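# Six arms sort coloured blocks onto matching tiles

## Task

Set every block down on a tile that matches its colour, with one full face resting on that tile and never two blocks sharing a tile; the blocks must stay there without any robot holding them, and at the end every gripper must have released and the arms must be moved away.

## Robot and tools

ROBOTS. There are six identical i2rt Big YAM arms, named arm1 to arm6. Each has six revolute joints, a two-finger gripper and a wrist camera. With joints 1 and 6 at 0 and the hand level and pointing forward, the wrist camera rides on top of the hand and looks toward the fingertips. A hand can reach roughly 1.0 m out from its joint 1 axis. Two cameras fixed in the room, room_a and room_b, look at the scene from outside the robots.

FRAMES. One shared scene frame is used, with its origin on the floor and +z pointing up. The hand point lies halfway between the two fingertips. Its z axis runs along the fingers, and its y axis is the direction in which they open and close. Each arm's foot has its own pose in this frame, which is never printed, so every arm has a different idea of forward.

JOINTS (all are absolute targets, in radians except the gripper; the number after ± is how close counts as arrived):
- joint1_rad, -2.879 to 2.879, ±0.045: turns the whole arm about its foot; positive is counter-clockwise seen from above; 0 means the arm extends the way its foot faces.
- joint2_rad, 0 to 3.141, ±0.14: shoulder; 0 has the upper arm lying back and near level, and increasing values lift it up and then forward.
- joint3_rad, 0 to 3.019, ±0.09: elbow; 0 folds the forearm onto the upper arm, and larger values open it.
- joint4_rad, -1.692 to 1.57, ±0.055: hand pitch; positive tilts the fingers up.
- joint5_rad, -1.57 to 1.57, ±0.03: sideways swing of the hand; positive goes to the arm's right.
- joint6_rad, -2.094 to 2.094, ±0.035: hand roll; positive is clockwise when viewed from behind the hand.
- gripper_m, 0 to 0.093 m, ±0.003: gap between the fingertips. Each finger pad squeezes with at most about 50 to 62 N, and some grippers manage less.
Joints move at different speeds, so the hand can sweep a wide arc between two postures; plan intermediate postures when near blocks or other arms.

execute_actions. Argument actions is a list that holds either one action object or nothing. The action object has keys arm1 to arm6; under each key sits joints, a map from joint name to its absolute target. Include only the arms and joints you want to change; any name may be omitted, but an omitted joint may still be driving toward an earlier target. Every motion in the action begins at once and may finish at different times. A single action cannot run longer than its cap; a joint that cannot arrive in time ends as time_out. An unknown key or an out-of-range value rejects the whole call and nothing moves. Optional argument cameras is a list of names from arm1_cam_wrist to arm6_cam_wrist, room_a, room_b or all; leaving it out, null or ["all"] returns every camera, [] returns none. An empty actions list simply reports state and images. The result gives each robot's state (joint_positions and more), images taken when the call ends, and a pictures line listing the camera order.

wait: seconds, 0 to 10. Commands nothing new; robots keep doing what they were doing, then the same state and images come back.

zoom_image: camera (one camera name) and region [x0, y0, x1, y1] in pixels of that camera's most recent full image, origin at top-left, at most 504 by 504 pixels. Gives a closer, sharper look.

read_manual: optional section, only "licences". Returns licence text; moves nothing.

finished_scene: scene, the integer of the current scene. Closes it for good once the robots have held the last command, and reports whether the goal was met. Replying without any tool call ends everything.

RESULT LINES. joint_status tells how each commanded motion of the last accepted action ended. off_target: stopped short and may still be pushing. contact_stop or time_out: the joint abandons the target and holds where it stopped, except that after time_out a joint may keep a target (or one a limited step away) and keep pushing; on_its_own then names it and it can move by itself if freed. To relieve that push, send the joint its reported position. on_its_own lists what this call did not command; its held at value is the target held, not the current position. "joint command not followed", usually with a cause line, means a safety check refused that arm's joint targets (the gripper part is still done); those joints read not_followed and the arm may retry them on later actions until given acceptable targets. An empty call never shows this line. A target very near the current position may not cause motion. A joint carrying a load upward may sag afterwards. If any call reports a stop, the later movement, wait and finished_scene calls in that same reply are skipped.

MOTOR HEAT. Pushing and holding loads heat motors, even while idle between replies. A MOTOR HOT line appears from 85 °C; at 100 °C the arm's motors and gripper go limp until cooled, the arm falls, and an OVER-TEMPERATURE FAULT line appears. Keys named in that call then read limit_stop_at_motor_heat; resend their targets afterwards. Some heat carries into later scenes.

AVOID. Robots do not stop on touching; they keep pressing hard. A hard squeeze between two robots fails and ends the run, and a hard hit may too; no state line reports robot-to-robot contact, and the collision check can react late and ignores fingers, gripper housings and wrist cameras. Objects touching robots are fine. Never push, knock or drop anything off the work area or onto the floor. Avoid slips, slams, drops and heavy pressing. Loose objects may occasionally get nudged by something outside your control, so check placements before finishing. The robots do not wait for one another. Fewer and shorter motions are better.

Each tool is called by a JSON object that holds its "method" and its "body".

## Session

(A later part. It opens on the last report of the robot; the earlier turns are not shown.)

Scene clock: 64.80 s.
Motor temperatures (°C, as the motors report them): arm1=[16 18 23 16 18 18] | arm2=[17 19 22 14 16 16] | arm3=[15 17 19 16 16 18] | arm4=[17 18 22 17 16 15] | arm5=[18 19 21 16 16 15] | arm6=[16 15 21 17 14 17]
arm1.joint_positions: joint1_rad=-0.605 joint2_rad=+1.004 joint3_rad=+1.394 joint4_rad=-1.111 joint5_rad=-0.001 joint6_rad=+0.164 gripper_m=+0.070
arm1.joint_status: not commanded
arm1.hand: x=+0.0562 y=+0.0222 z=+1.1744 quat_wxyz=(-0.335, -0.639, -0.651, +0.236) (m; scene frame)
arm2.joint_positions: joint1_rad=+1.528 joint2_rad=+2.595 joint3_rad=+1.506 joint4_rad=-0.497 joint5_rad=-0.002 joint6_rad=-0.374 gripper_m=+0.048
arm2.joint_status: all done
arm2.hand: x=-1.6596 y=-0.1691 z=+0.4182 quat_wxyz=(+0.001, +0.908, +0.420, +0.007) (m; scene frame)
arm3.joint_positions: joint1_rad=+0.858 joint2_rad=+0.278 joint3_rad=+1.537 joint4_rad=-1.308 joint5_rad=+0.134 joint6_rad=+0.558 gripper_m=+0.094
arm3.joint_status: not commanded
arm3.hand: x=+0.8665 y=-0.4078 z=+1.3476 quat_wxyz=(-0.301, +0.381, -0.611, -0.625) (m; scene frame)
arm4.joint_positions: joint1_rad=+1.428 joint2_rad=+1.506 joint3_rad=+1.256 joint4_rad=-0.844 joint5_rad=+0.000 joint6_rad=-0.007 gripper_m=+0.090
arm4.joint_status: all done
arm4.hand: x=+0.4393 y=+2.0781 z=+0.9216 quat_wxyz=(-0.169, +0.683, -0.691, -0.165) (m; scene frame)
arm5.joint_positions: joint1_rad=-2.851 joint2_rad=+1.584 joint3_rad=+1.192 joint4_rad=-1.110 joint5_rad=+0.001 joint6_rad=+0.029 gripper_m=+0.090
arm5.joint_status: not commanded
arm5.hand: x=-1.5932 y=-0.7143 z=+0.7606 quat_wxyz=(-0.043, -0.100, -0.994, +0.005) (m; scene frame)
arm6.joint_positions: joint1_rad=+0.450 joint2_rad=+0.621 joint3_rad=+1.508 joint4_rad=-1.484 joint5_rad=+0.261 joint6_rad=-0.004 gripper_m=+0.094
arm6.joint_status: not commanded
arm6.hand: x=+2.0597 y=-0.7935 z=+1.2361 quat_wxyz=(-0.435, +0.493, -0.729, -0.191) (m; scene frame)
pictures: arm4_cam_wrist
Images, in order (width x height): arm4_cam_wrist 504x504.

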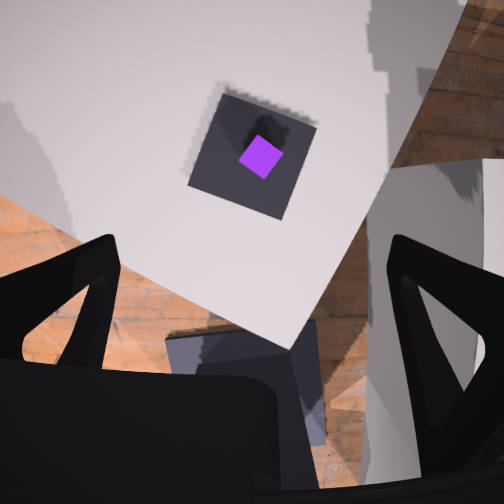

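{"method": "execute_actions", "body": {"actions": [{"arm2":{"joints":{"joint2_rad":2.59,"gripper_m":0.09}},"arm4":{"joints":{"joint1_rad":1.405,"joint2_rad":2.09,"joint3_rad":1.585,"joint4_rad":-1.028,"joint6_rad":0.6}}}], "cameras": ["arm4_cam_wrist","arm2_cam_wrist"]}}

{"method": "execute_actions", "body": {"actions": [{"arm2":{"joints":{"joint2_rad":1.5,"joint3_rad":1.3,"joint4_rad":-0.9}}}], "cameras": []}}

{"method": "execute_actions", "body": {"actions": [{"arm2":{"joints":{"joint1_rad":-0.1,"joint6_rad":0}}}], "cameras": ["arm2_cam_wrist"]}}

Scene clock: 68.57 s.
Motor temperatures (°C, as the motors report them): arm1=[16 17 23 16 18 18] | arm2=[17 20 21 14 16 16] | arm3=[15 17 19 16 16 18] | arm4=[17 18 23 17 16 15] | arm5=[18 19 22 16 16 15] | arm6=[16 15 21 17 14 17]
arm1.joint_positions: joint1_rad=-0.605 joint2_rad=+1.004 joint3_rad=+1.394 joint4_rad=-1.111 joint5_rad=-0.001 joint6_rad=+0.164 gripper_m=+0.070
arm1.joint_status: not commanded
arm1.hand: x=+0.0562 y=+0.0222 z=+1.1744 quat_wxyz=(-0.335, -0.639, -0.651, +0.236) (m; scene frame)
arm2.joint_positions: joint1_rad=+1.528 joint2_rad=+2.595 joint3_rad=+1.506 joint4_rad=-0.497 joint5_rad=-0.002 joint6_rad=-0.374 gripper_m=+0.090
arm2.joint_status: all done
arm2.hand: x=-1.6599 y=-0.1693 z=+0.4186 quat_wxyz=(+0.001, +0.908, +0.420, +0.006) (m; scene frame)
arm3.joint_positions: joint1_rad=+0.858 joint2_rad=+0.278 joint3_rad=+1.537 joint4_rad=-1.308 joint5_rad=+0.134 joint6_rad=+0.558 gripper_m=+0.094
arm3.joint_status: not commanded
arm3.hand: x=+0.8665 y=-0.4078 z=+1.3476 quat_wxyz=(-0.301, +0.381, -0.611, -0.625) (m; scene frame)
arm4.joint_positions: joint1_rad=+1.412 joint2_rad=+2.109 joint3_rad=+1.561 joint4_rad=-1.024 joint5_rad=+0.000 joint6_rad=+0.591 gripper_m=+0.090
arm4.joint_status: all done
arm4.hand: x=+0.4499 y=+2.1296 z=+0.6974 quat_wxyz=(+0.000, +0.455, -0.891, +0.000) (m; scene frame)
arm5.joint_positions: joint1_rad=-2.851 joint2_rad=+1.584 joint3_rad=+1.192 joint4_rad=-1.110 joint5_rad=+0.001 joint6_rad=+0.029 gripper_m=+0.090
arm5.joint_status: not commanded
arm5.hand: x=-1.5932 y=-0.7143 z=+0.7606 quat_wxyz=(-0.043, -0.100, -0.994, +0.005) (m; scene frame)
arm6.joint_positions: joint1_rad=+0.450 joint2_rad=+0.621 joint3_rad=+1.508 joint4_rad=-1.484 joint5_rad=+0.261 joint6_rad=-0.004 gripper_m=+0.094
arm6.joint_status: not commanded
arm6.hand: x=+2.0597 y=-0.7935 z=+1.2361 quat_wxyz=(-0.435, +0.493, -0.729, -0.191) (m; scene frame)
pictures: arm2_cam_wrist, arm4_cam_wrist
Images, in order (width x height): arm2_cam_wrist 504x504, arm4_cam_wrist 504x504.

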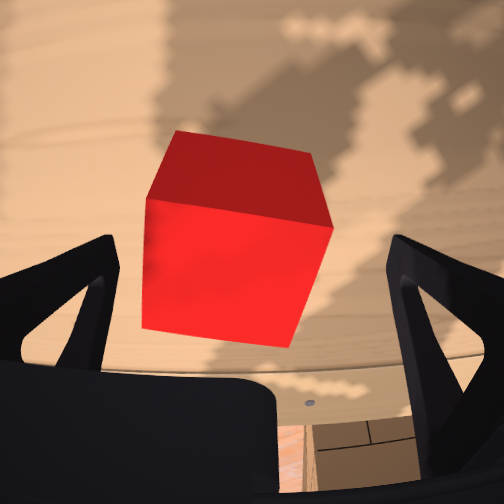

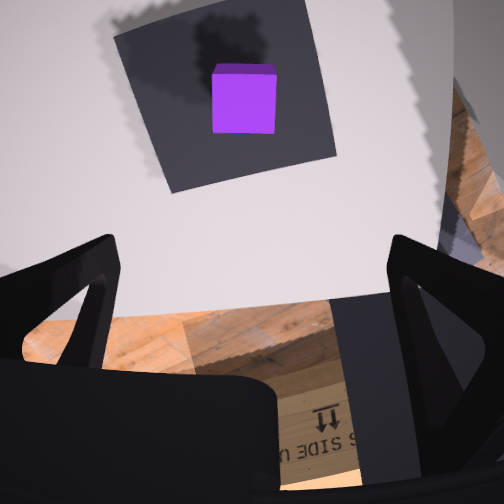

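Scene clock: 70.30 s.
Motor temperatures (°C, as the motors report them): arm1=[16 17 23 16 18 18] | arm2=[17 20 21 14 16 16] | arm3=[15 17 19 16 16 18] | arm4=[17 18 23 17 16 15] | arm5=[18 18 22 16 16 15] | arm6=[16 15 21 17 14 17]
arm1.joint_positions: joint1_rad=-0.605 joint2_rad=+1.004 joint3_rad=+1.394 joint4_rad=-1.111 joint5_rad=-0.001 joint6_rad=+0.164 gripper_m=+0.070
arm1.joint_status: not commanded
arm1.hand: x=+0.0562 y=+0.0222 z=+1.1744 quat_wxyz=(-0.335, -0.639, -0.651, +0.236) (m; scene frame)
arm2.joint_positions: joint1_rad=+1.528 joint2_rad=+1.480 joint3_rad=+1.297 joint4_rad=-0.891 joint5_rad=-0.002 joint6_rad=-0.374 gripper_m=+0.090
arm2.joint_status: all done
arm2.hand: x=-1.6534 y=-0.1656 z=+0.9617 quat_wxyz=(+0.016, +0.879, +0.407, -0.247) (m; scene frame)
arm3.joint_positions: joint1_rad=+0.858 joint2_rad=+0.278 joint3_rad=+1.537 joint4_rad=-1.308 joint5_rad=+0.134 joint6_rad=+0.558 gripper_m=+0.094
arm3.joint_status: not commanded
arm3.hand: x=+0.8665 y=-0.4078 z=+1.3476 quat_wxyz=(-0.301, +0.381, -0.611, -0.625) (m; scene frame)
arm4.joint_positions: joint1_rad=+1.412 joint2_rad=+2.109 joint3_rad=+1.561 joint4_rad=-1.024 joint5_rad=+0.000 joint6_rad=+0.591 gripper_m=+0.090
arm4.joint_status: not commanded
arm4.hand: x=+0.4499 y=+2.1296 z=+0.6974 quat_wxyz=(+0.000, +0.455, -0.891, +0.000) (m; scene frame)
arm5.joint_positions: joint1_rad=-2.851 joint2_rad=+1.584 joint3_rad=+1.192 joint4_rad=-1.110 joint5_rad=+0.001 joint6_rad=+0.029 gripper_m=+0.090
arm5.joint_status: not commanded
arm5.hand: x=-1.5932 y=-0.7143 z=+0.7606 quat_wxyz=(-0.043, -0.100, -0.994, +0.005) (m; scene frame)
arm6.joint_positions: joint1_rad=+0.450 joint2_rad=+0.621 joint3_rad=+1.508 joint4_rad=-1.484 joint5_rad=+0.261 joint6_rad=-0.004 gripper_m=+0.094
arm6.joint_status: not commanded
arm6.hand: x=+2.0597 y=-0.7935 z=+1.2361 quat_wxyz=(-0.435, +0.493, -0.729, -0.191) (m; scene frame)
pictures: none
No camera images: the call's "cameras" was empty. Leave "cameras" out to get every camera's image.

Scene clock: 72.20 s.
Motor temperatures (°C, as the motors report them): arm1=[16 17 23 16 18 18] | arm2=[17 20 21 14 16 16] | arm3=[15 17 19 16 16 18] | arm4=[17 18 23 17 16 15] | arm5=[18 18 22 16 16 15] | arm6=[16 15 21 17 14 17]
arm1.joint_positions: joint1_rad=-0.605 joint2_rad=+1.004 joint3_rad=+1.394 joint4_rad=-1.111 joint5_rad=-0.001 joint6_rad=+0.164 gripper_m=+0.070
arm1.joint_status: not commanded
arm1.hand: x=+0.0562 y=+0.0222 z=+1.1744 quat_wxyz=(-0.335, -0.639, -0.651, +0.236) (m; scene frame)
arm2.joint_positions: joint1_rad=-0.100 joint2_rad=+1.493 joint3_rad=+1.297 joint4_rad=-0.891 joint5_rad=+0.001 joint6_rad=-0.010 gripper_m=+0.090
arm2.joint_status: all done
arm2.hand: x=-1.4018 y=+0.5916 z=+0.9529 quat_wxyz=(-0.129, +0.821, -0.518, -0.202) (m; scene frame)
arm3.joint_positions: joint1_rad=+0.858 joint2_rad=+0.278 joint3_rad=+1.537 joint4_rad=-1.308 joint5_rad=+0.134 joint6_rad=+0.558 gripper_m=+0.094
arm3.joint_status: not commanded
arm3.hand: x=+0.8665 y=-0.4078 z=+1.3476 quat_wxyz=(-0.301, +0.381, -0.611, -0.625) (m; scene frame)
arm4.joint_positions: joint1_rad=+1.412 joint2_rad=+2.109 joint3_rad=+1.561 joint4_rad=-1.024 joint5_rad=+0.000 joint6_rad=+0.591 gripper_m=+0.090
arm4.joint_status: not commanded
arm4.hand: x=+0.4499 y=+2.1296 z=+0.6974 quat_wxyz=(+0.000, +0.455, -0.891, +0.000) (m; scene frame)
arm5.joint_positions: joint1_rad=-2.851 joint2_rad=+1.584 joint3_rad=+1.192 joint4_rad=-1.110 joint5_rad=+0.001 joint6_rad=+0.029 gripper_m=+0.090
arm5.joint_status: not commanded
arm5.hand: x=-1.5932 y=-0.7143 z=+0.7606 quat_wxyz=(-0.043, -0.100, -0.994, +0.005) (m; scene frame)
arm6.joint_positions: joint1_rad=+0.450 joint2_rad=+0.621 joint3_rad=+1.508 joint4_rad=-1.484 joint5_rad=+0.261 joint6_rad=-0.004 gripper_m=+0.094
arm6.joint_status: not commanded
arm6.hand: x=+2.0597 y=-0.7935 z=+1.2361 quat_wxyz=(-0.435, +0.493, -0.729, -0.191) (m; scene frame)
pictures: arm2_cam_wrist
Images, in order (width x height): arm2_cam_wrist 504x504.

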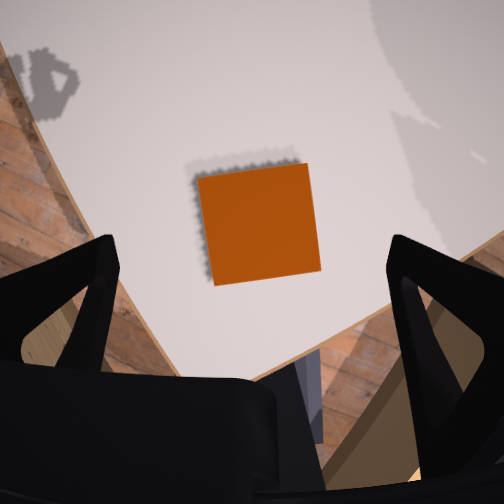

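{"method": "execute_actions", "body": {"actions": [{"arm2":{"joints":{"joint1_rad":-1.9,"joint2_rad":1.75,"joint3_rad":1.5,"joint4_rad":-1.2,"gripper_m":0.08}},"arm5":{"joints":{"joint1_rad":-1.81,"joint2_rad":2.29,"joint3_rad":1.6,"joint4_rad":-0.842,"joint6_rad":0.18}},"arm4":{"joints":{"joint1_rad":1.43,"joint2_rad":2.3,"joint3_rad":1.545,"joint4_rad":-0.785}}}], "cameras": ["arm4_cam_wrist","arm5_cam_wrist"]}}

{"method": "execute_actions", "body": {"actions": [{"arm2":{"joints":{"joint2_rad":2.541,"joint3_rad":1.64,"joint4_rad":-0.651}}}], "cameras": ["arm2_cam_wrist"]}}

Scene clock: 77.60 s.
Motor temperatures (°C, as the motors report them): arm1=[16 17 24 16 18 18] | arm2=[17 19 22 14 16 16] | arm3=[15 17 19 16 16 18] | arm4=[17 19 22 17 16 15] | arm5=[18 19 22 16 16 15] | arm6=[16 15 21 17 14 17]
arm1.joint_positions: joint1_rad=-0.605 joint2_rad=+1.004 joint3_rad=+1.394 joint4_rad=-1.111 joint5_rad=-0.001 joint6_rad=+0.164 gripper_m=+0.070
arm1.joint_status: not commanded
arm1.hand: x=+0.0562 y=+0.0222 z=+1.1744 quat_wxyz=(-0.335, -0.639, -0.651, +0.236) (m; scene frame)
arm2.joint_positions: joint1_rad=-1.905 joint2_rad=+1.753 joint3_rad=+1.475 joint4_rad=-1.191 joint5_rad=+0.001 joint6_rad=-0.009 gripper_m=+0.080
arm2.joint_status: all done
arm2.hand: x=-0.6322 y=+0.2028 z=+0.8715 quat_wxyz=(-0.050, +0.105, -0.993, -0.004) (m; scene frame)
arm3.joint_positions: joint1_rad=+0.858 joint2_rad=+0.278 joint3_rad=+1.537 joint4_rad=-1.308 joint5_rad=+0.134 joint6_rad=+0.558 gripper_m=+0.094
arm3.joint_status: not commanded
arm3.hand: x=+0.8665 y=-0.4078 z=+1.3476 quat_wxyz=(-0.301, +0.381, -0.611, -0.625) (m; scene frame)
arm4.joint_positions: joint1_rad=+1.422 joint2_rad=+2.321 joint3_rad=+1.524 joint4_rad=-0.794 joint5_rad=+0.000 joint6_rad=+0.592 gripper_m=+0.090
arm4.joint_status: all done
arm4.hand: x=+0.4440 y=+2.1213 z=+0.5633 quat_wxyz=(+0.005, +0.459, -0.889, +0.009) (m; scene frame)
arm5.joint_positions: joint1_rad=-1.806 joint2_rad=+2.302 joint3_rad=+1.590 joint4_rad=-0.837 joint5_rad=-0.002 joint6_rad=+0.167 gripper_m=+0.090
arm5.joint_status: all done
arm5.hand: x=-1.6489 y=-0.1608 z=+0.5110 quat_wxyz=(-0.016, +0.346, -0.938, -0.001) (m; scene frame)
arm6.joint_positions: joint1_rad=+0.450 joint2_rad=+0.621 joint3_rad=+1.508 joint4_rad=-1.484 joint5_rad=+0.261 joint6_rad=-0.004 gripper_m=+0.094
arm6.joint_status: not commanded
arm6.hand: x=+2.0597 y=-0.7935 z=+1.2361 quat_wxyz=(-0.435, +0.493, -0.729, -0.191) (m; scene frame)
pictures: arm4_cam_wrist, arm5_cam_wrist
Images, in order (width x height): arm4_cam_wrist 504x504, arm5_cam_wrist 504x504.

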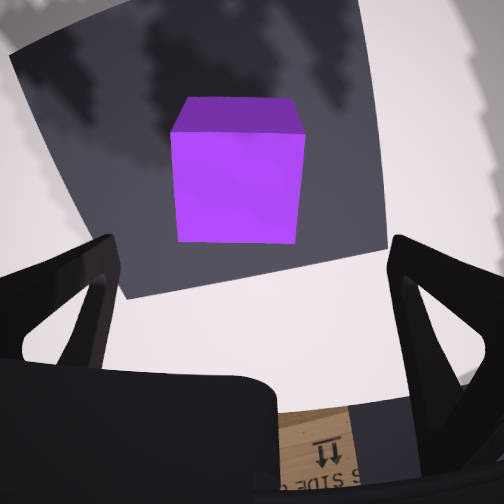

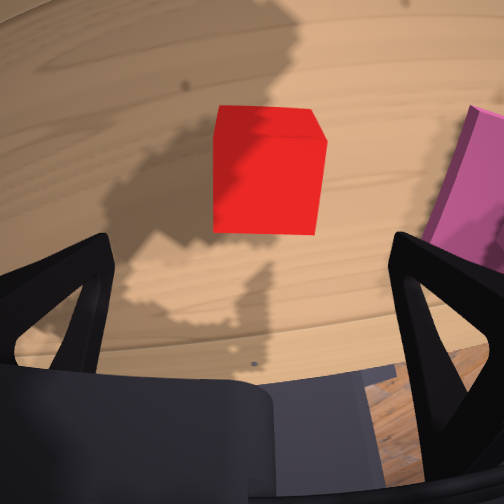

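Scene clock: 79.33 s.
Motor temperatures (°C, as the motors report them): arm1=[16 17 24 16 18 18] | arm2=[17 20 22 14 16 16] | arm3=[15 17 19 16 16 18] | arm4=[17 19 22 17 16 15] | arm5=[18 19 22 16 16 15] | arm6=[16 15 22 17 14 17]
arm1.joint_positions: joint1_rad=-0.605 joint2_rad=+1.004 joint3_rad=+1.394 joint4_rad=-1.111 joint5_rad=-0.001 joint6_rad=+0.164 gripper_m=+0.070
arm1.joint_status: not commanded
arm1.hand: x=+0.0562 y=+0.0222 z=+1.1744 quat_wxyz=(-0.335, -0.639, -0.651, +0.236) (m; scene frame)
arm2.joint_positions: joint1_rad=-1.905 joint2_rad=+2.525 joint3_rad=+1.621 joint4_rad=-0.658 joint5_rad=+0.001 joint6_rad=-0.009 gripper_m=+0.080
arm2.joint_status: all done
arm2.hand: x=-0.5755 y=+0.2139 z=+0.4782 quat_wxyz=(-0.003, +0.105, -0.994, +0.001) (m; scene frame)
arm3.joint_positions: joint1_rad=+0.858 joint2_rad=+0.278 joint3_rad=+1.537 joint4_rad=-1.308 joint5_rad=+0.134 joint6_rad=+0.558 gripper_m=+0.094
arm3.joint_status: not commanded
arm3.hand: x=+0.8665 y=-0.4078 z=+1.3476 quat_wxyz=(-0.301, +0.381, -0.611, -0.625) (m; scene frame)
arm4.joint_positions: joint1_rad=+1.422 joint2_rad=+2.321 joint3_rad=+1.524 joint4_rad=-0.794 joint5_rad=+0.000 joint6_rad=+0.592 gripper_m=+0.090
arm4.joint_status: not commanded
arm4.hand: x=+0.4440 y=+2.1213 z=+0.5633 quat_wxyz=(+0.005, +0.459, -0.889, +0.009) (m; scene frame)
arm5.joint_positions: joint1_rad=-1.806 joint2_rad=+2.302 joint3_rad=+1.590 joint4_rad=-0.837 joint5_rad=-0.002 joint6_rad=+0.167 gripper_m=+0.090
arm5.joint_status: not commanded
arm5.hand: x=-1.6489 y=-0.1608 z=+0.5110 quat_wxyz=(-0.016, +0.346, -0.938, -0.001) (m; scene frame)
arm6.joint_positions: joint1_rad=+0.450 joint2_rad=+0.621 joint3_rad=+1.508 joint4_rad=-1.484 joint5_rad=+0.261 joint6_rad=-0.004 gripper_m=+0.094
arm6.joint_status: not commanded
arm6.hand: x=+2.0597 y=-0.7935 z=+1.2361 quat_wxyz=(-0.435, +0.493, -0.729, -0.191) (m; scene frame)
pictures: arm2_cam_wrist
Images, in order (width x height): arm2_cam_wrist 504x504.

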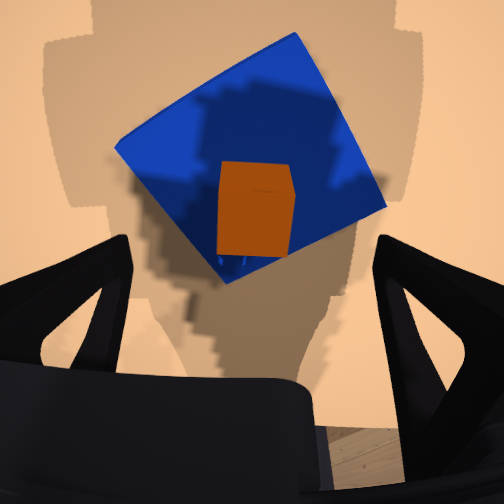

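{"method": "execute_actions", "body": {"actions": [{"arm2":{"joints":{"joint2_rad":2.655,"joint4_rad":-0.537,"joint6_rad":0.04}},"arm5":{"joints":{"joint1_rad":-1.83,"joint2_rad":2.44,"joint3_rad":1.64,"joint4_rad":-0.74}},"arm4":{"joints":{"joint2_rad":2.41,"joint3_rad":1.58,"joint4_rad":-0.70}}}], "cameras": ["arm2_cam_wrist","arm4_cam_wrist","arm5_cam_wrist"]}}

Scene clock: 83.17 s.
Motor temperatures (°C, as the motors report them): arm1=[16 17 24 16 18 18] | arm2=[17 20 22 14 16 16] | arm3=[15 17 19 16 16 18] | arm4=[17 19 22 17 16 15] | arm5=[18 19 22 16 16 15] | arm6=[16 15 22 17 14 17]
arm1.joint_positions: joint1_rad=-0.605 joint2_rad=+1.004 joint3_rad=+1.394 joint4_rad=-1.111 joint5_rad=-0.001 joint6_rad=+0.164 gripper_m=+0.070
arm1.joint_status: not commanded
arm1.hand: x=+0.0562 y=+0.0222 z=+1.1744 quat_wxyz=(-0.335, -0.639, -0.651, +0.236) (m; scene frame)
arm2.joint_positions: joint1_rad=-1.905 joint2_rad=+2.648 joint3_rad=+1.627 joint4_rad=-0.546 joint5_rad=+0.001 joint6_rad=+0.029 gripper_m=+0.080
arm2.joint_status: all done
arm2.hand: x=-0.5957 y=+0.2097 z=+0.4085 quat_wxyz=(-0.001, +0.086, -0.996, +0.001) (m; scene frame)
arm3.joint_positions: joint1_rad=+0.858 joint2_rad=+0.278 joint3_rad=+1.537 joint4_rad=-1.308 joint5_rad=+0.134 joint6_rad=+0.558 gripper_m=+0.094
arm3.joint_status: not commanded
arm3.hand: x=+0.8665 y=-0.4078 z=+1.3476 quat_wxyz=(-0.301, +0.381, -0.611, -0.625) (m; scene frame)
arm4.joint_positions: joint1_rad=+1.422 joint2_rad=+2.410 joint3_rad=+1.557 joint4_rad=-0.707 joint5_rad=+0.001 joint6_rad=+0.592 gripper_m=+0.090
arm4.joint_status: all done
arm4.hand: x=+0.4442 y=+2.1329 z=+0.5209 quat_wxyz=(-0.003, +0.459, -0.889, -0.005) (m; scene frame)
arm5.joint_positions: joint1_rad=-1.817 joint2_rad=+2.432 joint3_rad=+1.619 joint4_rad=-0.749 joint5_rad=-0.002 joint6_rad=+0.167 gripper_m=+0.090
arm5.joint_status: all done
arm5.hand: x=-1.6436 y=-0.1665 z=+0.4420 quat_wxyz=(-0.011, +0.341, -0.940, +0.002) (m; scene frame)
arm6.joint_positions: joint1_rad=+0.450 joint2_rad=+0.621 joint3_rad=+1.508 joint4_rad=-1.484 joint5_rad=+0.261 joint6_rad=-0.004 gripper_m=+0.094
arm6.joint_status: not commanded
arm6.hand: x=+2.0597 y=-0.7935 z=+1.2361 quat_wxyz=(-0.435, +0.493, -0.729, -0.191) (m; scene frame)
pictures: arm2_cam_wrist, arm4_cam_wrist, arm5_cam_wrist
Images, in order (width x height): arm2_cam_wrist 504x504, arm4_cam_wrist 504x504, arm5_cam_wrist 504x504.

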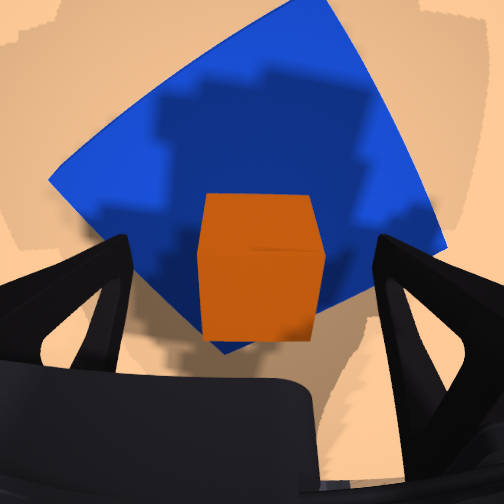

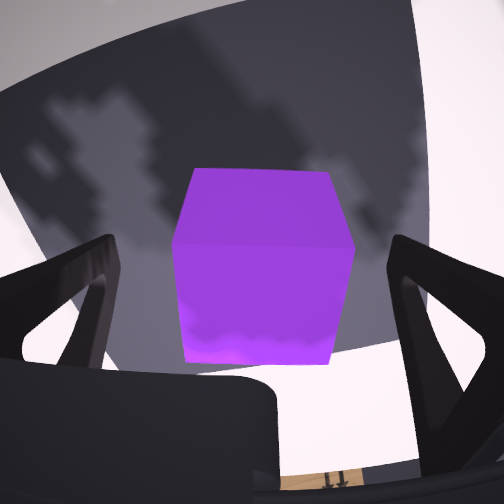

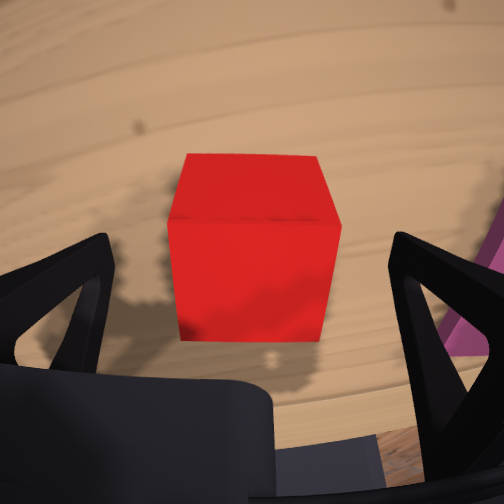

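{"method": "execute_actions", "body": {"actions": [{"arm2":{"joints":{"joint4_rad":-0.59}},"arm5":{"joints":{"joint2_rad":2.48}},"arm4":{"joints":{"joint4_rad":-0.745}}}], "cameras": ["arm2_cam_wrist","arm4_cam_wrist","arm5_cam_wrist"]}}

{"method": "execute_actions", "body": {"actions": [{"arm2":{"joints":{"gripper_m":0}},"arm5":{"joints":{"gripper_m":0}},"arm4":{"joints":{"gripper_m":0}}}], "cameras": ["arm2_cam_wrist","arm4_cam_wrist","arm5_cam_wrist"]}}

Scene clock: 85.17 s.
Motor temperatures (°C, as the motors report them): arm1=[16 17 24 16 18 18] | arm2=[17 20 21 14 16 16] | arm3=[15 17 19 16 16 18] | arm4=[17 19 22 17 16 15] | arm5=[18 19 22 16 16 15] | arm6=[16 15 22 17 14 17]
arm1.joint_positions: joint1_rad=-0.605 joint2_rad=+1.004 joint3_rad=+1.394 joint4_rad=-1.111 joint5_rad=-0.001 joint6_rad=+0.164 gripper_m=+0.070
arm1.joint_status: not commanded
arm1.hand: x=+0.0562 y=+0.0222 z=+1.1744 quat_wxyz=(-0.335, -0.639, -0.651, +0.236) (m; scene frame)
arm2.joint_positions: joint1_rad=-1.905 joint2_rad=+2.648 joint3_rad=+1.627 joint4_rad=-0.581 joint5_rad=+0.001 joint6_rad=+0.029 gripper_m=+0.080
arm2.joint_status: all done
arm2.hand: x=-0.6041 y=+0.2080 z=+0.4087 quat_wxyz=(+0.017, +0.086, -0.996, +0.003) (m; scene frame)
arm3.joint_positions: joint1_rad=+0.858 joint2_rad=+0.278 joint3_rad=+1.537 joint4_rad=-1.308 joint5_rad=+0.134 joint6_rad=+0.558 gripper_m=+0.094
arm3.joint_status: not commanded
arm3.hand: x=+0.8665 y=-0.4078 z=+1.3476 quat_wxyz=(-0.301, +0.381, -0.611, -0.625) (m; scene frame)
arm4.joint_positions: joint1_rad=+1.422 joint2_rad=+2.410 joint3_rad=+1.557 joint4_rad=-0.735 joint5_rad=+0.000 joint6_rad=+0.593 gripper_m=+0.090
arm4.joint_status: all done
arm4.hand: x=+0.4439 y=+2.1260 z=+0.5210 quat_wxyz=(+0.004, +0.458, -0.889, +0.007) (m; scene frame)
arm5.joint_positions: joint1_rad=-1.817 joint2_rad=+2.448 joint3_rad=+1.619 joint4_rad=-0.749 joint5_rad=-0.002 joint6_rad=+0.167 gripper_m=+0.090
arm5.joint_status: all done
arm5.hand: x=-1.6468 y=-0.1705 z=+0.4327 quat_wxyz=(-0.004, +0.341, -0.940, +0.006) (m; scene frame)
arm6.joint_positions: joint1_rad=+0.450 joint2_rad=+0.621 joint3_rad=+1.508 joint4_rad=-1.484 joint5_rad=+0.261 joint6_rad=-0.004 gripper_m=+0.094
arm6.joint_status: not commanded
arm6.hand: x=+2.0597 y=-0.7935 z=+1.2361 quat_wxyz=(-0.435, +0.493, -0.729, -0.191) (m; scene frame)
pictures: arm2_cam_wrist, arm4_cam_wrist, arm5_cam_wrist
Images, in order (width x height): arm2_cam_wrist 504x504, arm4_cam_wrist 504x504, arm5_cam_wrist 504x504.

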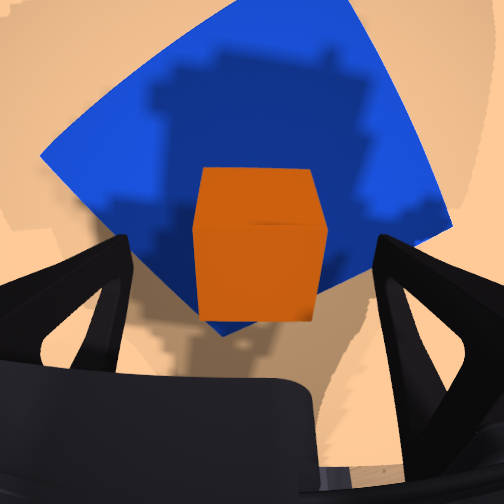

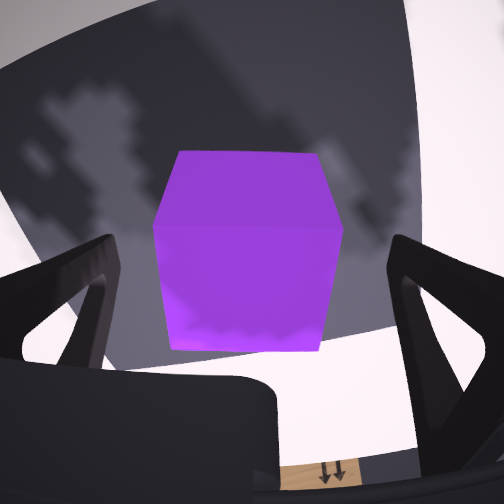

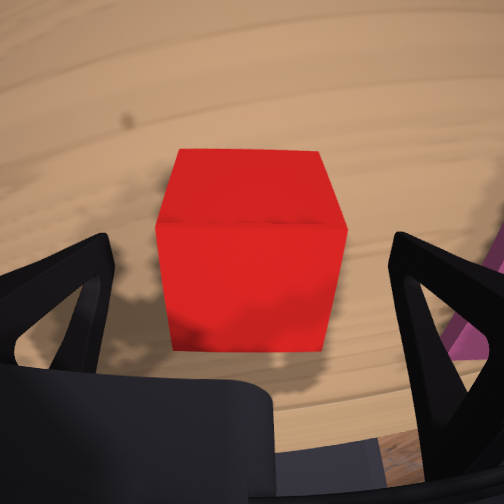

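Scene clock: 85.87 s.
Motor temperatures (°C, as the motors report them): arm1=[16 17 24 16 18 18] | arm2=[17 20 21 14 16 16] | arm3=[15 17 19 16 16 18] | arm4=[17 19 22 17 16 15] | arm5=[18 19 22 16 16 15] | arm6=[16 15 22 17 14 17]
arm1.joint_positions: joint1_rad=-0.605 joint2_rad=+1.004 joint3_rad=+1.394 joint4_rad=-1.111 joint5_rad=-0.001 joint6_rad=+0.164 gripper_m=+0.070
arm1.joint_status: not commanded
arm1.hand: x=+0.0562 y=+0.0222 z=+1.1744 quat_wxyz=(-0.335, -0.639, -0.651, +0.236) (m; scene frame)
arm2.joint_positions: joint1_rad=-1.905 joint2_rad=+2.648 joint3_rad=+1.627 joint4_rad=-0.581 joint5_rad=+0.001 joint6_rad=+0.029 gripper_m=+0.032
arm2.joint_status: gripper_m off_target (ended at +0.032, target +0.000)
arm2.hand: x=-0.6041 y=+0.2080 z=+0.4087 quat_wxyz=(+0.017, +0.086, -0.996, +0.003) (m; scene frame)
arm3.joint_positions: joint1_rad=+0.858 joint2_rad=+0.278 joint3_rad=+1.537 joint4_rad=-1.308 joint5_rad=+0.134 joint6_rad=+0.558 gripper_m=+0.094
arm3.joint_status: not commanded
arm3.hand: x=+0.8665 y=-0.4078 z=+1.3476 quat_wxyz=(-0.301, +0.381, -0.611, -0.625) (m; scene frame)
arm4.joint_positions: joint1_rad=+1.422 joint2_rad=+2.410 joint3_rad=+1.557 joint4_rad=-0.738 joint5_rad=+0.000 joint6_rad=+0.593 gripper_m=+0.037
arm4.joint_status: gripper_m off_target (ended at +0.037, target +0.000)
arm4.hand: x=+0.4439 y=+2.1253 z=+0.5210 quat_wxyz=(+0.005, +0.458, -0.889, +0.008) (m; scene frame)
arm5.joint_positions: joint1_rad=-1.817 joint2_rad=+2.448 joint3_rad=+1.619 joint4_rad=-0.749 joint5_rad=-0.002 joint6_rad=+0.168 gripper_m=+0.047
arm5.joint_status: gripper_m off_target (ended at +0.047, target +0.000)
arm5.hand: x=-1.6467 y=-0.1706 z=+0.4327 quat_wxyz=(-0.004, +0.340, -0.940, +0.006) (m; scene frame)
arm6.joint_positions: joint1_rad=+0.450 joint2_rad=+0.621 joint3_rad=+1.508 joint4_rad=-1.484 joint5_rad=+0.261 joint6_rad=-0.004 gripper_m=+0.094
arm6.joint_status: not commanded
arm6.hand: x=+2.0597 y=-0.7935 z=+1.2361 quat_wxyz=(-0.435, +0.493, -0.729, -0.191) (m; scene frame)
pictures: arm2_cam_wrist, arm4_cam_wrist, arm5_cam_wrist
Images, in order (width x height): arm2_cam_wrist 504x504, arm4_cam_wrist 504x504, arm5_cam_wrist 504x504.

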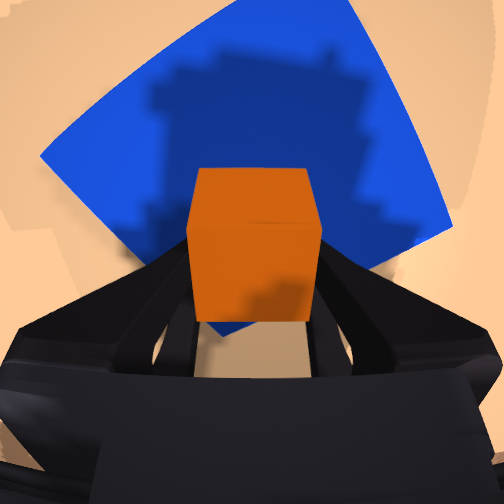

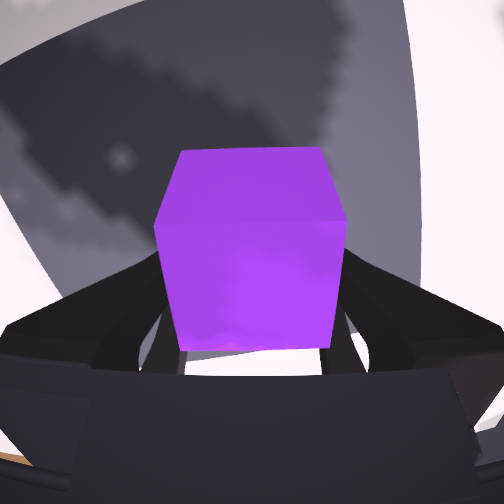

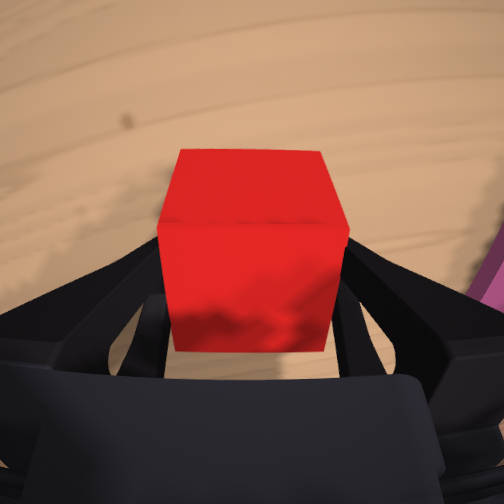

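{"method": "execute_actions", "body": {"actions": [{"arm2":{"joints":{"joint2_rad":1.7,"joint3_rad":1.3,"joint4_rad":-1.12}},"arm5":{"joints":{"joint2_rad":1.7,"joint3_rad":1.42,"joint4_rad":-1.2}},"arm4":{"joints":{"joint2_rad":1.7,"joint3_rad":1.27,"joint4_rad":-1.1}}}], "cameras": []}}

{"method": "execute_actions", "body": {"actions": [{"arm2":{"joints":{"joint1_rad":-0.12,"joint6_rad":-0.13}},"arm5":{"joints":{"joint1_rad":0.42,"joint6_rad":-0.83}},"arm4":{"joints":{"joint1_rad":-0.09,"joint6_rad":0}}}], "cameras": []}}

{"method": "execute_actions", "body": {"actions": [{"arm2":{"joints":{"joint2_rad":1.915,"joint3_rad":1.285,"joint4_rad":-0.92}},"arm5":{"joints":{"joint2_rad":1.917,"joint3_rad":1.40,"joint4_rad":-1.035}},"arm4":{"joints":{"joint2_rad":1.965,"joint3_rad":1.21,"joint4_rad":-0.79}}}], "cameras": ["arm2_cam_wrist","arm4_cam_wrist","arm5_cam_wrist"]}}

Scene clock: 90.30 s.
Motor temperatures (°C, as the motors report them): arm1=[16 16 24 16 18 18] | arm2=[17 20 21 14 16 16] | arm3=[15 17 19 16 16 18] | arm4=[17 19 22 17 16 15] | arm5=[18 20 22 16 16 15] | arm6=[16 15 22 17 14 17]
arm1.joint_positions: joint1_rad=-0.605 joint2_rad=+1.004 joint3_rad=+1.394 joint4_rad=-1.111 joint5_rad=-0.001 joint6_rad=+0.164 gripper_m=+0.070
arm1.joint_status: not commanded
arm1.hand: x=+0.0562 y=+0.0222 z=+1.1744 quat_wxyz=(-0.335, -0.639, -0.651, +0.236) (m; scene frame)
arm2.joint_positions: joint1_rad=-1.905 joint2_rad=+1.681 joint3_rad=+1.294 joint4_rad=-1.112 joint5_rad=+0.001 joint6_rad=+0.029 gripper_m=+0.032
arm2.joint_status: all done
arm2.hand: x=-0.6783 y=+0.1934 z=+0.8406 quat_wxyz=(-0.035, +0.086, -0.996, -0.003) (m; scene frame)
arm3.joint_positions: joint1_rad=+0.858 joint2_rad=+0.278 joint3_rad=+1.537 joint4_rad=-1.308 joint5_rad=+0.134 joint6_rad=+0.558 gripper_m=+0.094
arm3.joint_status: not commanded
arm3.hand: x=+0.8665 y=-0.4078 z=+1.3476 quat_wxyz=(-0.301, +0.381, -0.611, -0.625) (m; scene frame)
arm4.joint_positions: joint1_rad=+1.422 joint2_rad=+1.692 joint3_rad=+1.258 joint4_rad=-1.094 joint5_rad=+0.000 joint6_rad=+0.593 gripper_m=+0.037
arm4.joint_status: all done
arm4.hand: x=+0.4412 y=+2.0220 z=+0.8133 quat_wxyz=(-0.010, +0.458, -0.889, -0.019) (m; scene frame)
arm5.joint_positions: joint1_rad=-1.817 joint2_rad=+1.683 joint3_rad=+1.408 joint4_rad=-1.191 joint5_rad=-0.002 joint6_rad=+0.168 gripper_m=+0.047
arm5.joint_status: all done
arm5.hand: x=-1.7098 y=-0.2356 z=+0.7899 quat_wxyz=(-0.052, +0.340, -0.939, -0.021) (m; scene frame)
arm6.joint_positions: joint1_rad=+0.450 joint2_rad=+0.621 joint3_rad=+1.508 joint4_rad=-1.484 joint5_rad=+0.261 joint6_rad=-0.004 gripper_m=+0.094
arm6.joint_status: not commanded
arm6.hand: x=+2.0597 y=-0.7935 z=+1.2361 quat_wxyz=(-0.435, +0.493, -0.729, -0.191) (m; scene frame)
pictures: none
No camera images: the call's "cameras" was empty. Leave "cameras" out to get every camera's image.

Scene clock: 92.47 s.
Motor temperatures (°C, as the motors report them): arm1=[16 16 25 16 18 18] | arm2=[17 20 21 14 16 16] | arm3=[15 17 19 16 16 18] | arm4=[17 19 22 17 16 15] | arm5=[18 19 22 16 16 15] | arm6=[16 15 22 17 14 17]
arm1.joint_positions: joint1_rad=-0.605 joint2_rad=+1.004 joint3_rad=+1.394 joint4_rad=-1.111 joint5_rad=-0.001 joint6_rad=+0.164 gripper_m=+0.070
arm1.joint_status: not commanded
arm1.hand: x=+0.0562 y=+0.0222 z=+1.1744 quat_wxyz=(-0.335, -0.639, -0.651, +0.236) (m; scene frame)
arm2.joint_positions: joint1_rad=-0.118 joint2_rad=+1.688 joint3_rad=+1.294 joint4_rad=-1.112 joint5_rad=-0.001 joint6_rad=-0.120 gripper_m=+0.032
arm2.joint_status: all done
arm2.hand: x=-1.3744 y=+0.5524 z=+0.8383 quat_wxyz=(-0.018, +0.869, -0.493, -0.027) (m; scene frame)
arm3.joint_positions: joint1_rad=+0.858 joint2_rad=+0.278 joint3_rad=+1.537 joint4_rad=-1.308 joint5_rad=+0.134 joint6_rad=+0.558 gripper_m=+0.094
arm3.joint_status: not commanded
arm3.hand: x=+0.8665 y=-0.4078 z=+1.3476 quat_wxyz=(-0.301, +0.381, -0.611, -0.625) (m; scene frame)
arm4.joint_positions: joint1_rad=-0.096 joint2_rad=+1.698 joint3_rad=+1.258 joint4_rad=-1.094 joint5_rad=+0.001 joint6_rad=+0.009 gripper_m=+0.037
arm4.joint_status: all done
arm4.hand: x=+0.9198 y=+1.5427 z=+0.8104 quat_wxyz=(-0.018, +0.009, -1.000, +0.000) (m; scene frame)
arm5.joint_positions: joint1_rad=+0.425 joint2_rad=+1.691 joint3_rad=+1.408 joint4_rad=-1.191 joint5_rad=-0.001 joint6_rad=-0.817 gripper_m=+0.047
arm5.joint_status: all done
arm5.hand: x=-2.5762 y=-0.6147 z=+0.7734 quat_wxyz=(-0.014, +0.924, +0.380, -0.038) (m; scene frame)
arm6.joint_positions: joint1_rad=+0.450 joint2_rad=+0.621 joint3_rad=+1.508 joint4_rad=-1.484 joint5_rad=+0.261 joint6_rad=-0.004 gripper_m=+0.094
arm6.joint_status: not commanded
arm6.hand: x=+2.0597 y=-0.7935 z=+1.2361 quat_wxyz=(-0.435, +0.493, -0.729, -0.191) (m; scene frame)
pictures: none
No camera images: the call's "cameras" was empty. Leave "cameras" out to get every camera's image.

Scene clock: 93.70 s.
Motor temperatures (°C, as the motors report them): arm1=[16 16 25 16 18 18] | arm2=[17 20 21 14 16 16] | arm3=[15 17 19 16 16 18] | arm4=[17 19 22 17 16 15] | arm5=[18 19 22 16 16 15] | arm6=[16 15 22 17 14 17]
arm1.joint_positions: joint1_rad=-0.605 joint2_rad=+1.004 joint3_rad=+1.394 joint4_rad=-1.111 joint5_rad=-0.001 joint6_rad=+0.164 gripper_m=+0.070
arm1.joint_status: not commanded
arm1.hand: x=+0.0562 y=+0.0222 z=+1.1744 quat_wxyz=(-0.335, -0.639, -0.651, +0.236) (m; scene frame)
arm2.joint_positions: joint1_rad=-0.118 joint2_rad=+1.918 joint3_rad=+1.274 joint4_rad=-0.929 joint5_rad=-0.001 joint6_rad=-0.120 gripper_m=+0.032
arm2.joint_status: all done
arm2.hand: x=-1.3816 y=+0.5679 z=+0.7196 quat_wxyz=(+0.002, +0.870, -0.494, +0.000) (m; scene frame)
arm3.joint_positions: joint1_rad=+0.858 joint2_rad=+0.278 joint3_rad=+1.537 joint4_rad=-1.308 joint5_rad=+0.134 joint6_rad=+0.558 gripper_m=+0.094
arm3.joint_status: not commanded
arm3.hand: x=+0.8665 y=-0.4078 z=+1.3476 quat_wxyz=(-0.301, +0.381, -0.611, -0.625) (m; scene frame)
arm4.joint_positions: joint1_rad=-0.096 joint2_rad=+1.988 joint3_rad=+1.190 joint4_rad=-0.799 joint5_rad=+0.001 joint6_rad=+0.009 gripper_m=+0.037
arm4.joint_status: all done
arm4.hand: x=+0.9254 y=+1.5428 z=+0.6511 quat_wxyz=(+0.013, +0.009, -1.000, +0.001) (m; scene frame)
arm5.joint_positions: joint1_rad=+0.425 joint2_rad=+1.933 joint3_rad=+1.385 joint4_rad=-1.043 joint5_rad=-0.001 joint6_rad=-0.817 gripper_m=+0.047
arm5.joint_status: all done
arm5.hand: x=-2.5892 y=-0.6148 z=+0.6418 quat_wxyz=(+0.010, +0.925, +0.380, +0.016) (m; scene frame)
arm6.joint_positions: joint1_rad=+0.450 joint2_rad=+0.621 joint3_rad=+1.508 joint4_rad=-1.484 joint5_rad=+0.261 joint6_rad=-0.004 gripper_m=+0.094
arm6.joint_status: not commanded
arm6.hand: x=+2.0597 y=-0.7935 z=+1.2361 quat_wxyz=(-0.435, +0.493, -0.729, -0.191) (m; scene frame)
pictures: arm2_cam_wrist, arm4_cam_wrist, arm5_cam_wrist
Images, in order (width x height): arm2_cam_wrist 504x504, arm4_cam_wrist 504x504, arm5_cam_wrist 504x504.

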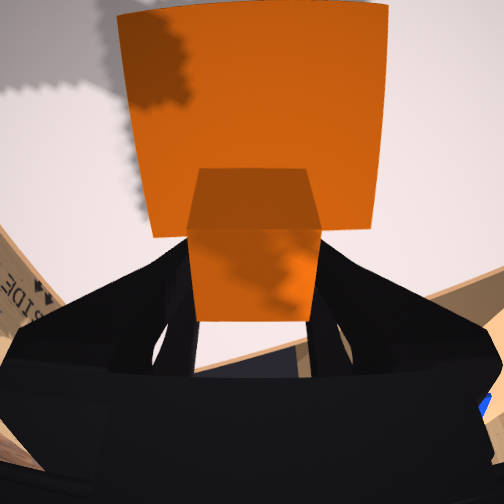

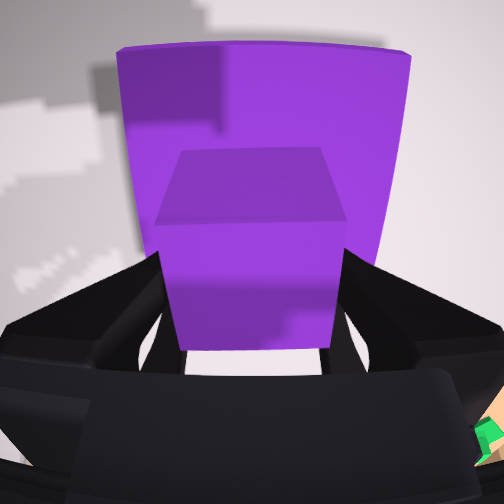

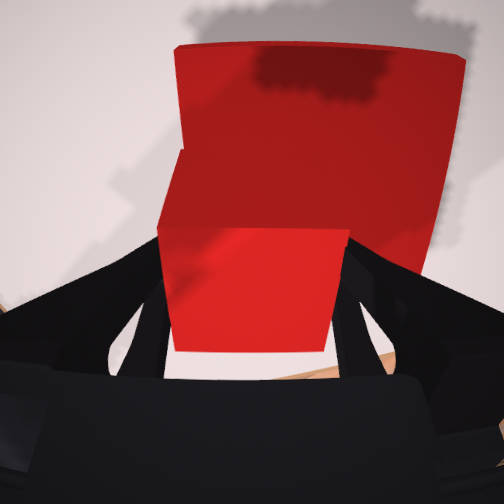

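{"method": "execute_actions", "body": {"actions": [{"arm2":{"joints":{"joint2_rad":2.06,"joint3_rad":1.245,"joint4_rad":-0.742}},"arm5":{"joints":{"joint1_rad":0.36,"joint2_rad":1.99,"joint4_rad":-0.96}},"arm4":{"joints":{"joint2_rad":2.05,"joint4_rad":-0.715}}}], "cameras": ["arm2_cam_wrist","arm4_cam_wrist","arm5_cam_wrist"]}}

Scene clock: 96.70 s.
Motor temperatures (°C, as the motors report them): arm1=[16 16 25 16 18 18] | arm2=[17 20 21 14 16 16] | arm3=[15 17 19 16 16 18] | arm4=[17 19 22 17 16 15] | arm5=[18 20 22 16 16 15] | arm6=[16 15 22 17 14 17]
arm1.joint_positions: joint1_rad=-0.605 joint2_rad=+1.004 joint3_rad=+1.394 joint4_rad=-1.111 joint5_rad=-0.001 joint6_rad=+0.164 gripper_m=+0.070
arm1.joint_status: not commanded
arm1.hand: x=+0.0562 y=+0.0222 z=+1.1744 quat_wxyz=(-0.335, -0.639, -0.651, +0.236) (m; scene frame)
arm2.joint_positions: joint1_rad=-0.118 joint2_rad=+2.044 joint3_rad=+1.251 joint4_rad=-0.750 joint5_rad=-0.001 joint6_rad=-0.121 gripper_m=+0.032
arm2.joint_status: all done
arm2.hand: x=-1.3859 y=+0.5768 z=+0.6500 quat_wxyz=(-0.006, +0.870, -0.493, -0.012) (m; scene frame)
arm3.joint_positions: joint1_rad=+0.858 joint2_rad=+0.278 joint3_rad=+1.537 joint4_rad=-1.308 joint5_rad=+0.134 joint6_rad=+0.558 gripper_m=+0.094
arm3.joint_status: not commanded
arm3.hand: x=+0.8665 y=-0.4078 z=+1.3476 quat_wxyz=(-0.301, +0.381, -0.611, -0.625) (m; scene frame)
arm4.joint_positions: joint1_rad=-0.096 joint2_rad=+2.052 joint3_rad=+1.190 joint4_rad=-0.724 joint5_rad=+0.001 joint6_rad=+0.009 gripper_m=+0.037
arm4.joint_status: all done
arm4.hand: x=+0.9300 y=+1.5430 z=+0.6201 quat_wxyz=(+0.008, +0.009, -1.000, +0.000) (m; scene frame)
arm5.joint_positions: joint1_rad=+0.360 joint2_rad=+1.974 joint3_rad=+1.385 joint4_rad=-0.971 joint5_rad=-0.001 joint6_rad=-0.818 gripper_m=+0.047
arm5.joint_status: all done
arm5.hand: x=-2.5989 y=-0.5782 z=+0.6201 quat_wxyz=(+0.003, +0.937, +0.350, +0.002) (m; scene frame)
arm6.joint_positions: joint1_rad=+0.450 joint2_rad=+0.621 joint3_rad=+1.508 joint4_rad=-1.484 joint5_rad=+0.261 joint6_rad=-0.004 gripper_m=+0.094
arm6.joint_status: not commanded
arm6.hand: x=+2.0597 y=-0.7935 z=+1.2361 quat_wxyz=(-0.435, +0.493, -0.729, -0.191) (m; scene frame)
pictures: arm2_cam_wrist, arm4_cam_wrist, arm5_cam_wrist
Images, in order (width x height): arm2_cam_wrist 504x504, arm4_cam_wrist 504x504, arm5_cam_wrist 504x504.

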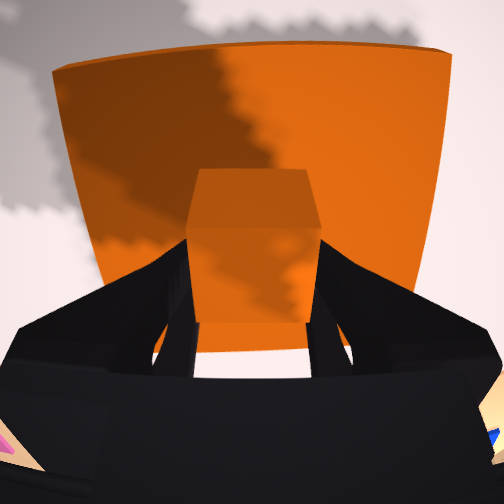

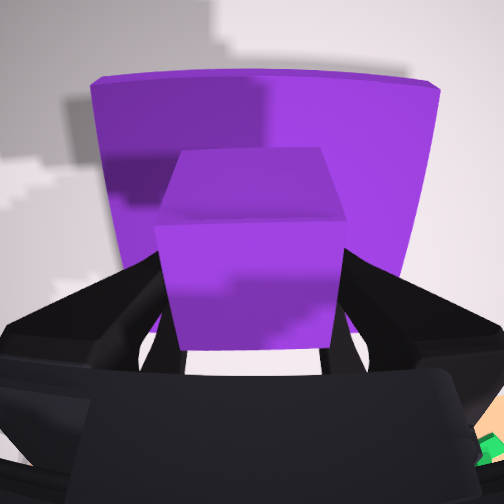

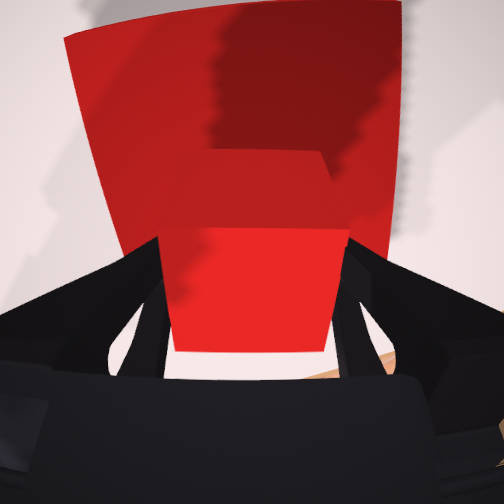

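All on tile; lower to contact.

{"method": "execute_actions", "body": {"actions": [{"arm2":{"joints":{"joint2_rad":2.11}},"arm5":{"joints":{"joint2_rad":2.04,"joint4_rad":-0.92}},"arm4":{"joints":{"joint2_rad":2.1}}}], "cameras": ["arm2_cam_wrist","arm4_cam_wrist","arm5_cam_wrist"]}}

Scene clock: 98.23 s.
Motor temperatures (°C, as the motors report them): arm1=[16 16 25 16 18 18] | arm2=[17 20 21 14 16 16] | arm3=[15 17 19 16 16 18] | arm4=[17 19 22 17 16 15] | arm5=[18 20 22 16 16 15] | arm6=[16 15 22 17 14 17]
arm1.joint_positions: joint1_rad=-0.605 joint2_rad=+1.004 joint3_rad=+1.394 joint4_rad=-1.111 joint5_rad=-0.001 joint6_rad=+0.164 gripper_m=+0.070
arm1.joint_status: not commanded
arm1.hand: x=+0.0562 y=+0.0222 z=+1.1744 quat_wxyz=(-0.335, -0.639, -0.651, +0.236) (m; scene frame)
arm2.joint_positions: joint1_rad=-0.118 joint2_rad=+2.045 joint3_rad=+1.251 joint4_rad=-0.750 joint5_rad=-0.001 joint6_rad=-0.121 gripper_m=+0.032
arm2.joint_status: all done
arm2.hand: x=-1.3858 y=+0.5766 z=+0.6494 quat_wxyz=(-0.006, +0.870, -0.493, -0.011) (m; scene frame)
arm3.joint_positions: joint1_rad=+0.858 joint2_rad=+0.278 joint3_rad=+1.537 joint4_rad=-1.308 joint5_rad=+0.134 joint6_rad=+0.558 gripper_m=+0.094
arm3.joint_status: not commanded
arm3.hand: x=+0.8665 y=-0.4078 z=+1.3476 quat_wxyz=(-0.301, +0.381, -0.611, -0.625) (m; scene frame)
arm4.joint_positions: joint1_rad=-0.096 joint2_rad=+2.094 joint3_rad=+1.190 joint4_rad=-0.721 joint5_rad=+0.001 joint6_rad=+0.008 gripper_m=+0.037
arm4.joint_status: all done
arm4.hand: x=+0.9208 y=+1.5427 z=+0.6004 quat_wxyz=(+0.027, +0.009, -1.000, +0.001) (m; scene frame)
arm5.joint_positions: joint1_rad=+0.360 joint2_rad=+2.010 joint3_rad=+1.385 joint4_rad=-0.932 joint5_rad=-0.001 joint6_rad=-0.818 gripper_m=+0.047
arm5.joint_status: all done
arm5.hand: x=-2.6030 y=-0.5778 z=+0.6010 quat_wxyz=(+0.002, +0.937, +0.350, +0.000) (m; scene frame)
arm6.joint_positions: joint1_rad=+0.450 joint2_rad=+0.621 joint3_rad=+1.508 joint4_rad=-1.484 joint5_rad=+0.261 joint6_rad=-0.004 gripper_m=+0.094
arm6.joint_status: not commanded
arm6.hand: x=+2.0597 y=-0.7935 z=+1.2361 quat_wxyz=(-0.435, +0.493, -0.729, -0.191) (m; scene frame)
pictures: arm2_cam_wrist, arm4_cam_wrist, arm5_cam_wrist
Images, in order (width x height): arm2_cam_wrist 504x504, arm4_cam_wrist 504x504, arm5_cam_wrist 504x504.

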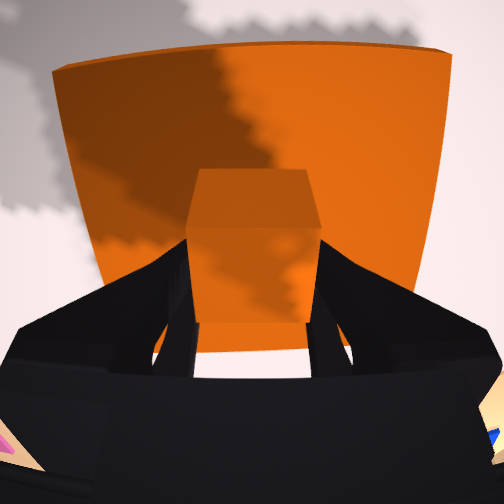

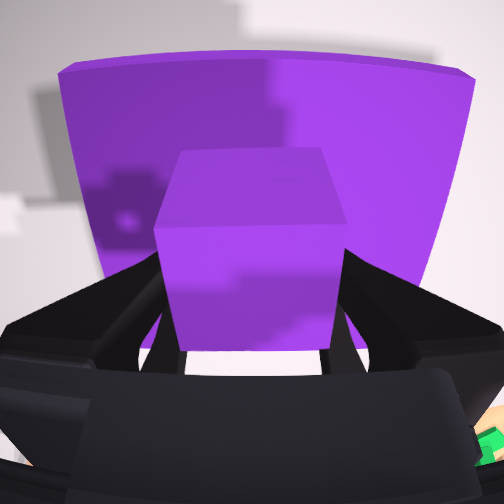

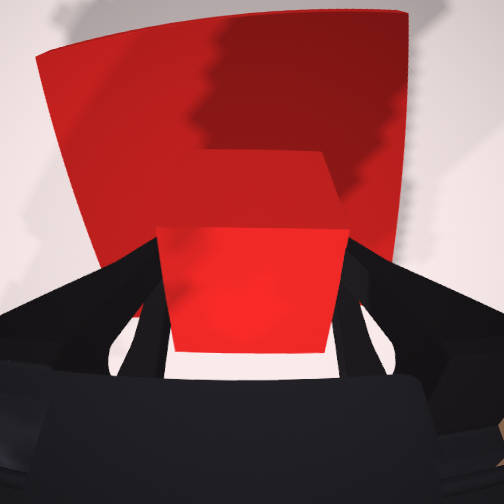

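{"method": "execute_actions", "body": {"actions": [{"arm2":{"joints":{"joint2_rad":2.12,"joint3_rad":1.21}},"arm5":{"joints":{"joint2_rad":2.06,"joint3_rad":1.37}},"arm4":{"joints":{"joint2_rad":2.12,"joint4_rad":-0.67}}}], "cameras": ["arm2_cam_wrist"]}}

Scene clock: 99.90 s.
Motor temperatures (°C, as the motors report them): arm1=[16 16 25 16 18 18] | arm2=[17 20 21 14 16 16] | arm3=[15 17 19 16 16 18] | arm4=[17 19 22 17 16 15] | arm5=[18 20 22 16 16 15] | arm6=[16 15 22 17 14 17]
arm1.joint_positions: joint1_rad=-0.605 joint2_rad=+1.004 joint3_rad=+1.394 joint4_rad=-1.111 joint5_rad=-0.001 joint6_rad=+0.164 gripper_m=+0.070
arm1.joint_status: not commanded
arm1.hand: x=+0.0562 y=+0.0222 z=+1.1744 quat_wxyz=(-0.335, -0.639, -0.651, +0.236) (m; scene frame)
arm2.joint_positions: joint1_rad=-0.118 joint2_rad=+2.046 joint3_rad=+1.247 joint4_rad=-0.748 joint5_rad=-0.001 joint6_rad=-0.121 gripper_m=+0.032
arm2.joint_status: all done
arm2.hand: x=-1.3853 y=+0.5755 z=+0.6483 quat_wxyz=(-0.005, +0.870, -0.493, -0.011) (m; scene frame)
arm3.joint_positions: joint1_rad=+0.858 joint2_rad=+0.278 joint3_rad=+1.537 joint4_rad=-1.308 joint5_rad=+0.134 joint6_rad=+0.558 gripper_m=+0.094
arm3.joint_status: not commanded
arm3.hand: x=+0.8665 y=-0.4078 z=+1.3476 quat_wxyz=(-0.301, +0.381, -0.611, -0.625) (m; scene frame)
arm4.joint_positions: joint1_rad=-0.096 joint2_rad=+2.095 joint3_rad=+1.190 joint4_rad=-0.686 joint5_rad=+0.001 joint6_rad=+0.008 gripper_m=+0.037
arm4.joint_status: all done
arm4.hand: x=+0.9291 y=+1.5429 z=+0.5995 quat_wxyz=(+0.010, +0.009, -1.000, +0.000) (m; scene frame)
arm5.joint_positions: joint1_rad=+0.360 joint2_rad=+2.010 joint3_rad=+1.385 joint4_rad=-0.932 joint5_rad=-0.001 joint6_rad=-0.818 gripper_m=+0.047
arm5.joint_status: all done
arm5.hand: x=-2.6030 y=-0.5778 z=+0.6010 quat_wxyz=(+0.002, +0.937, +0.350, +0.000) (m; scene frame)
arm6.joint_positions: joint1_rad=+0.450 joint2_rad=+0.621 joint3_rad=+1.508 joint4_rad=-1.484 joint5_rad=+0.261 joint6_rad=-0.004 gripper_m=+0.094
arm6.joint_status: not commanded
arm6.hand: x=+2.0597 y=-0.7935 z=+1.2361 quat_wxyz=(-0.435, +0.493, -0.729, -0.191) (m; scene frame)
pictures: arm2_cam_wrist
Images, in order (width x height): arm2_cam_wrist 504x504.

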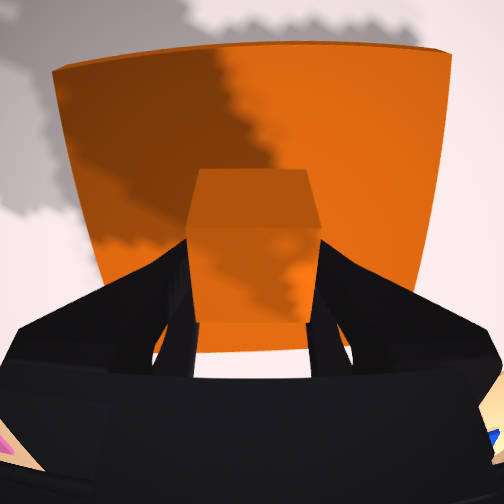

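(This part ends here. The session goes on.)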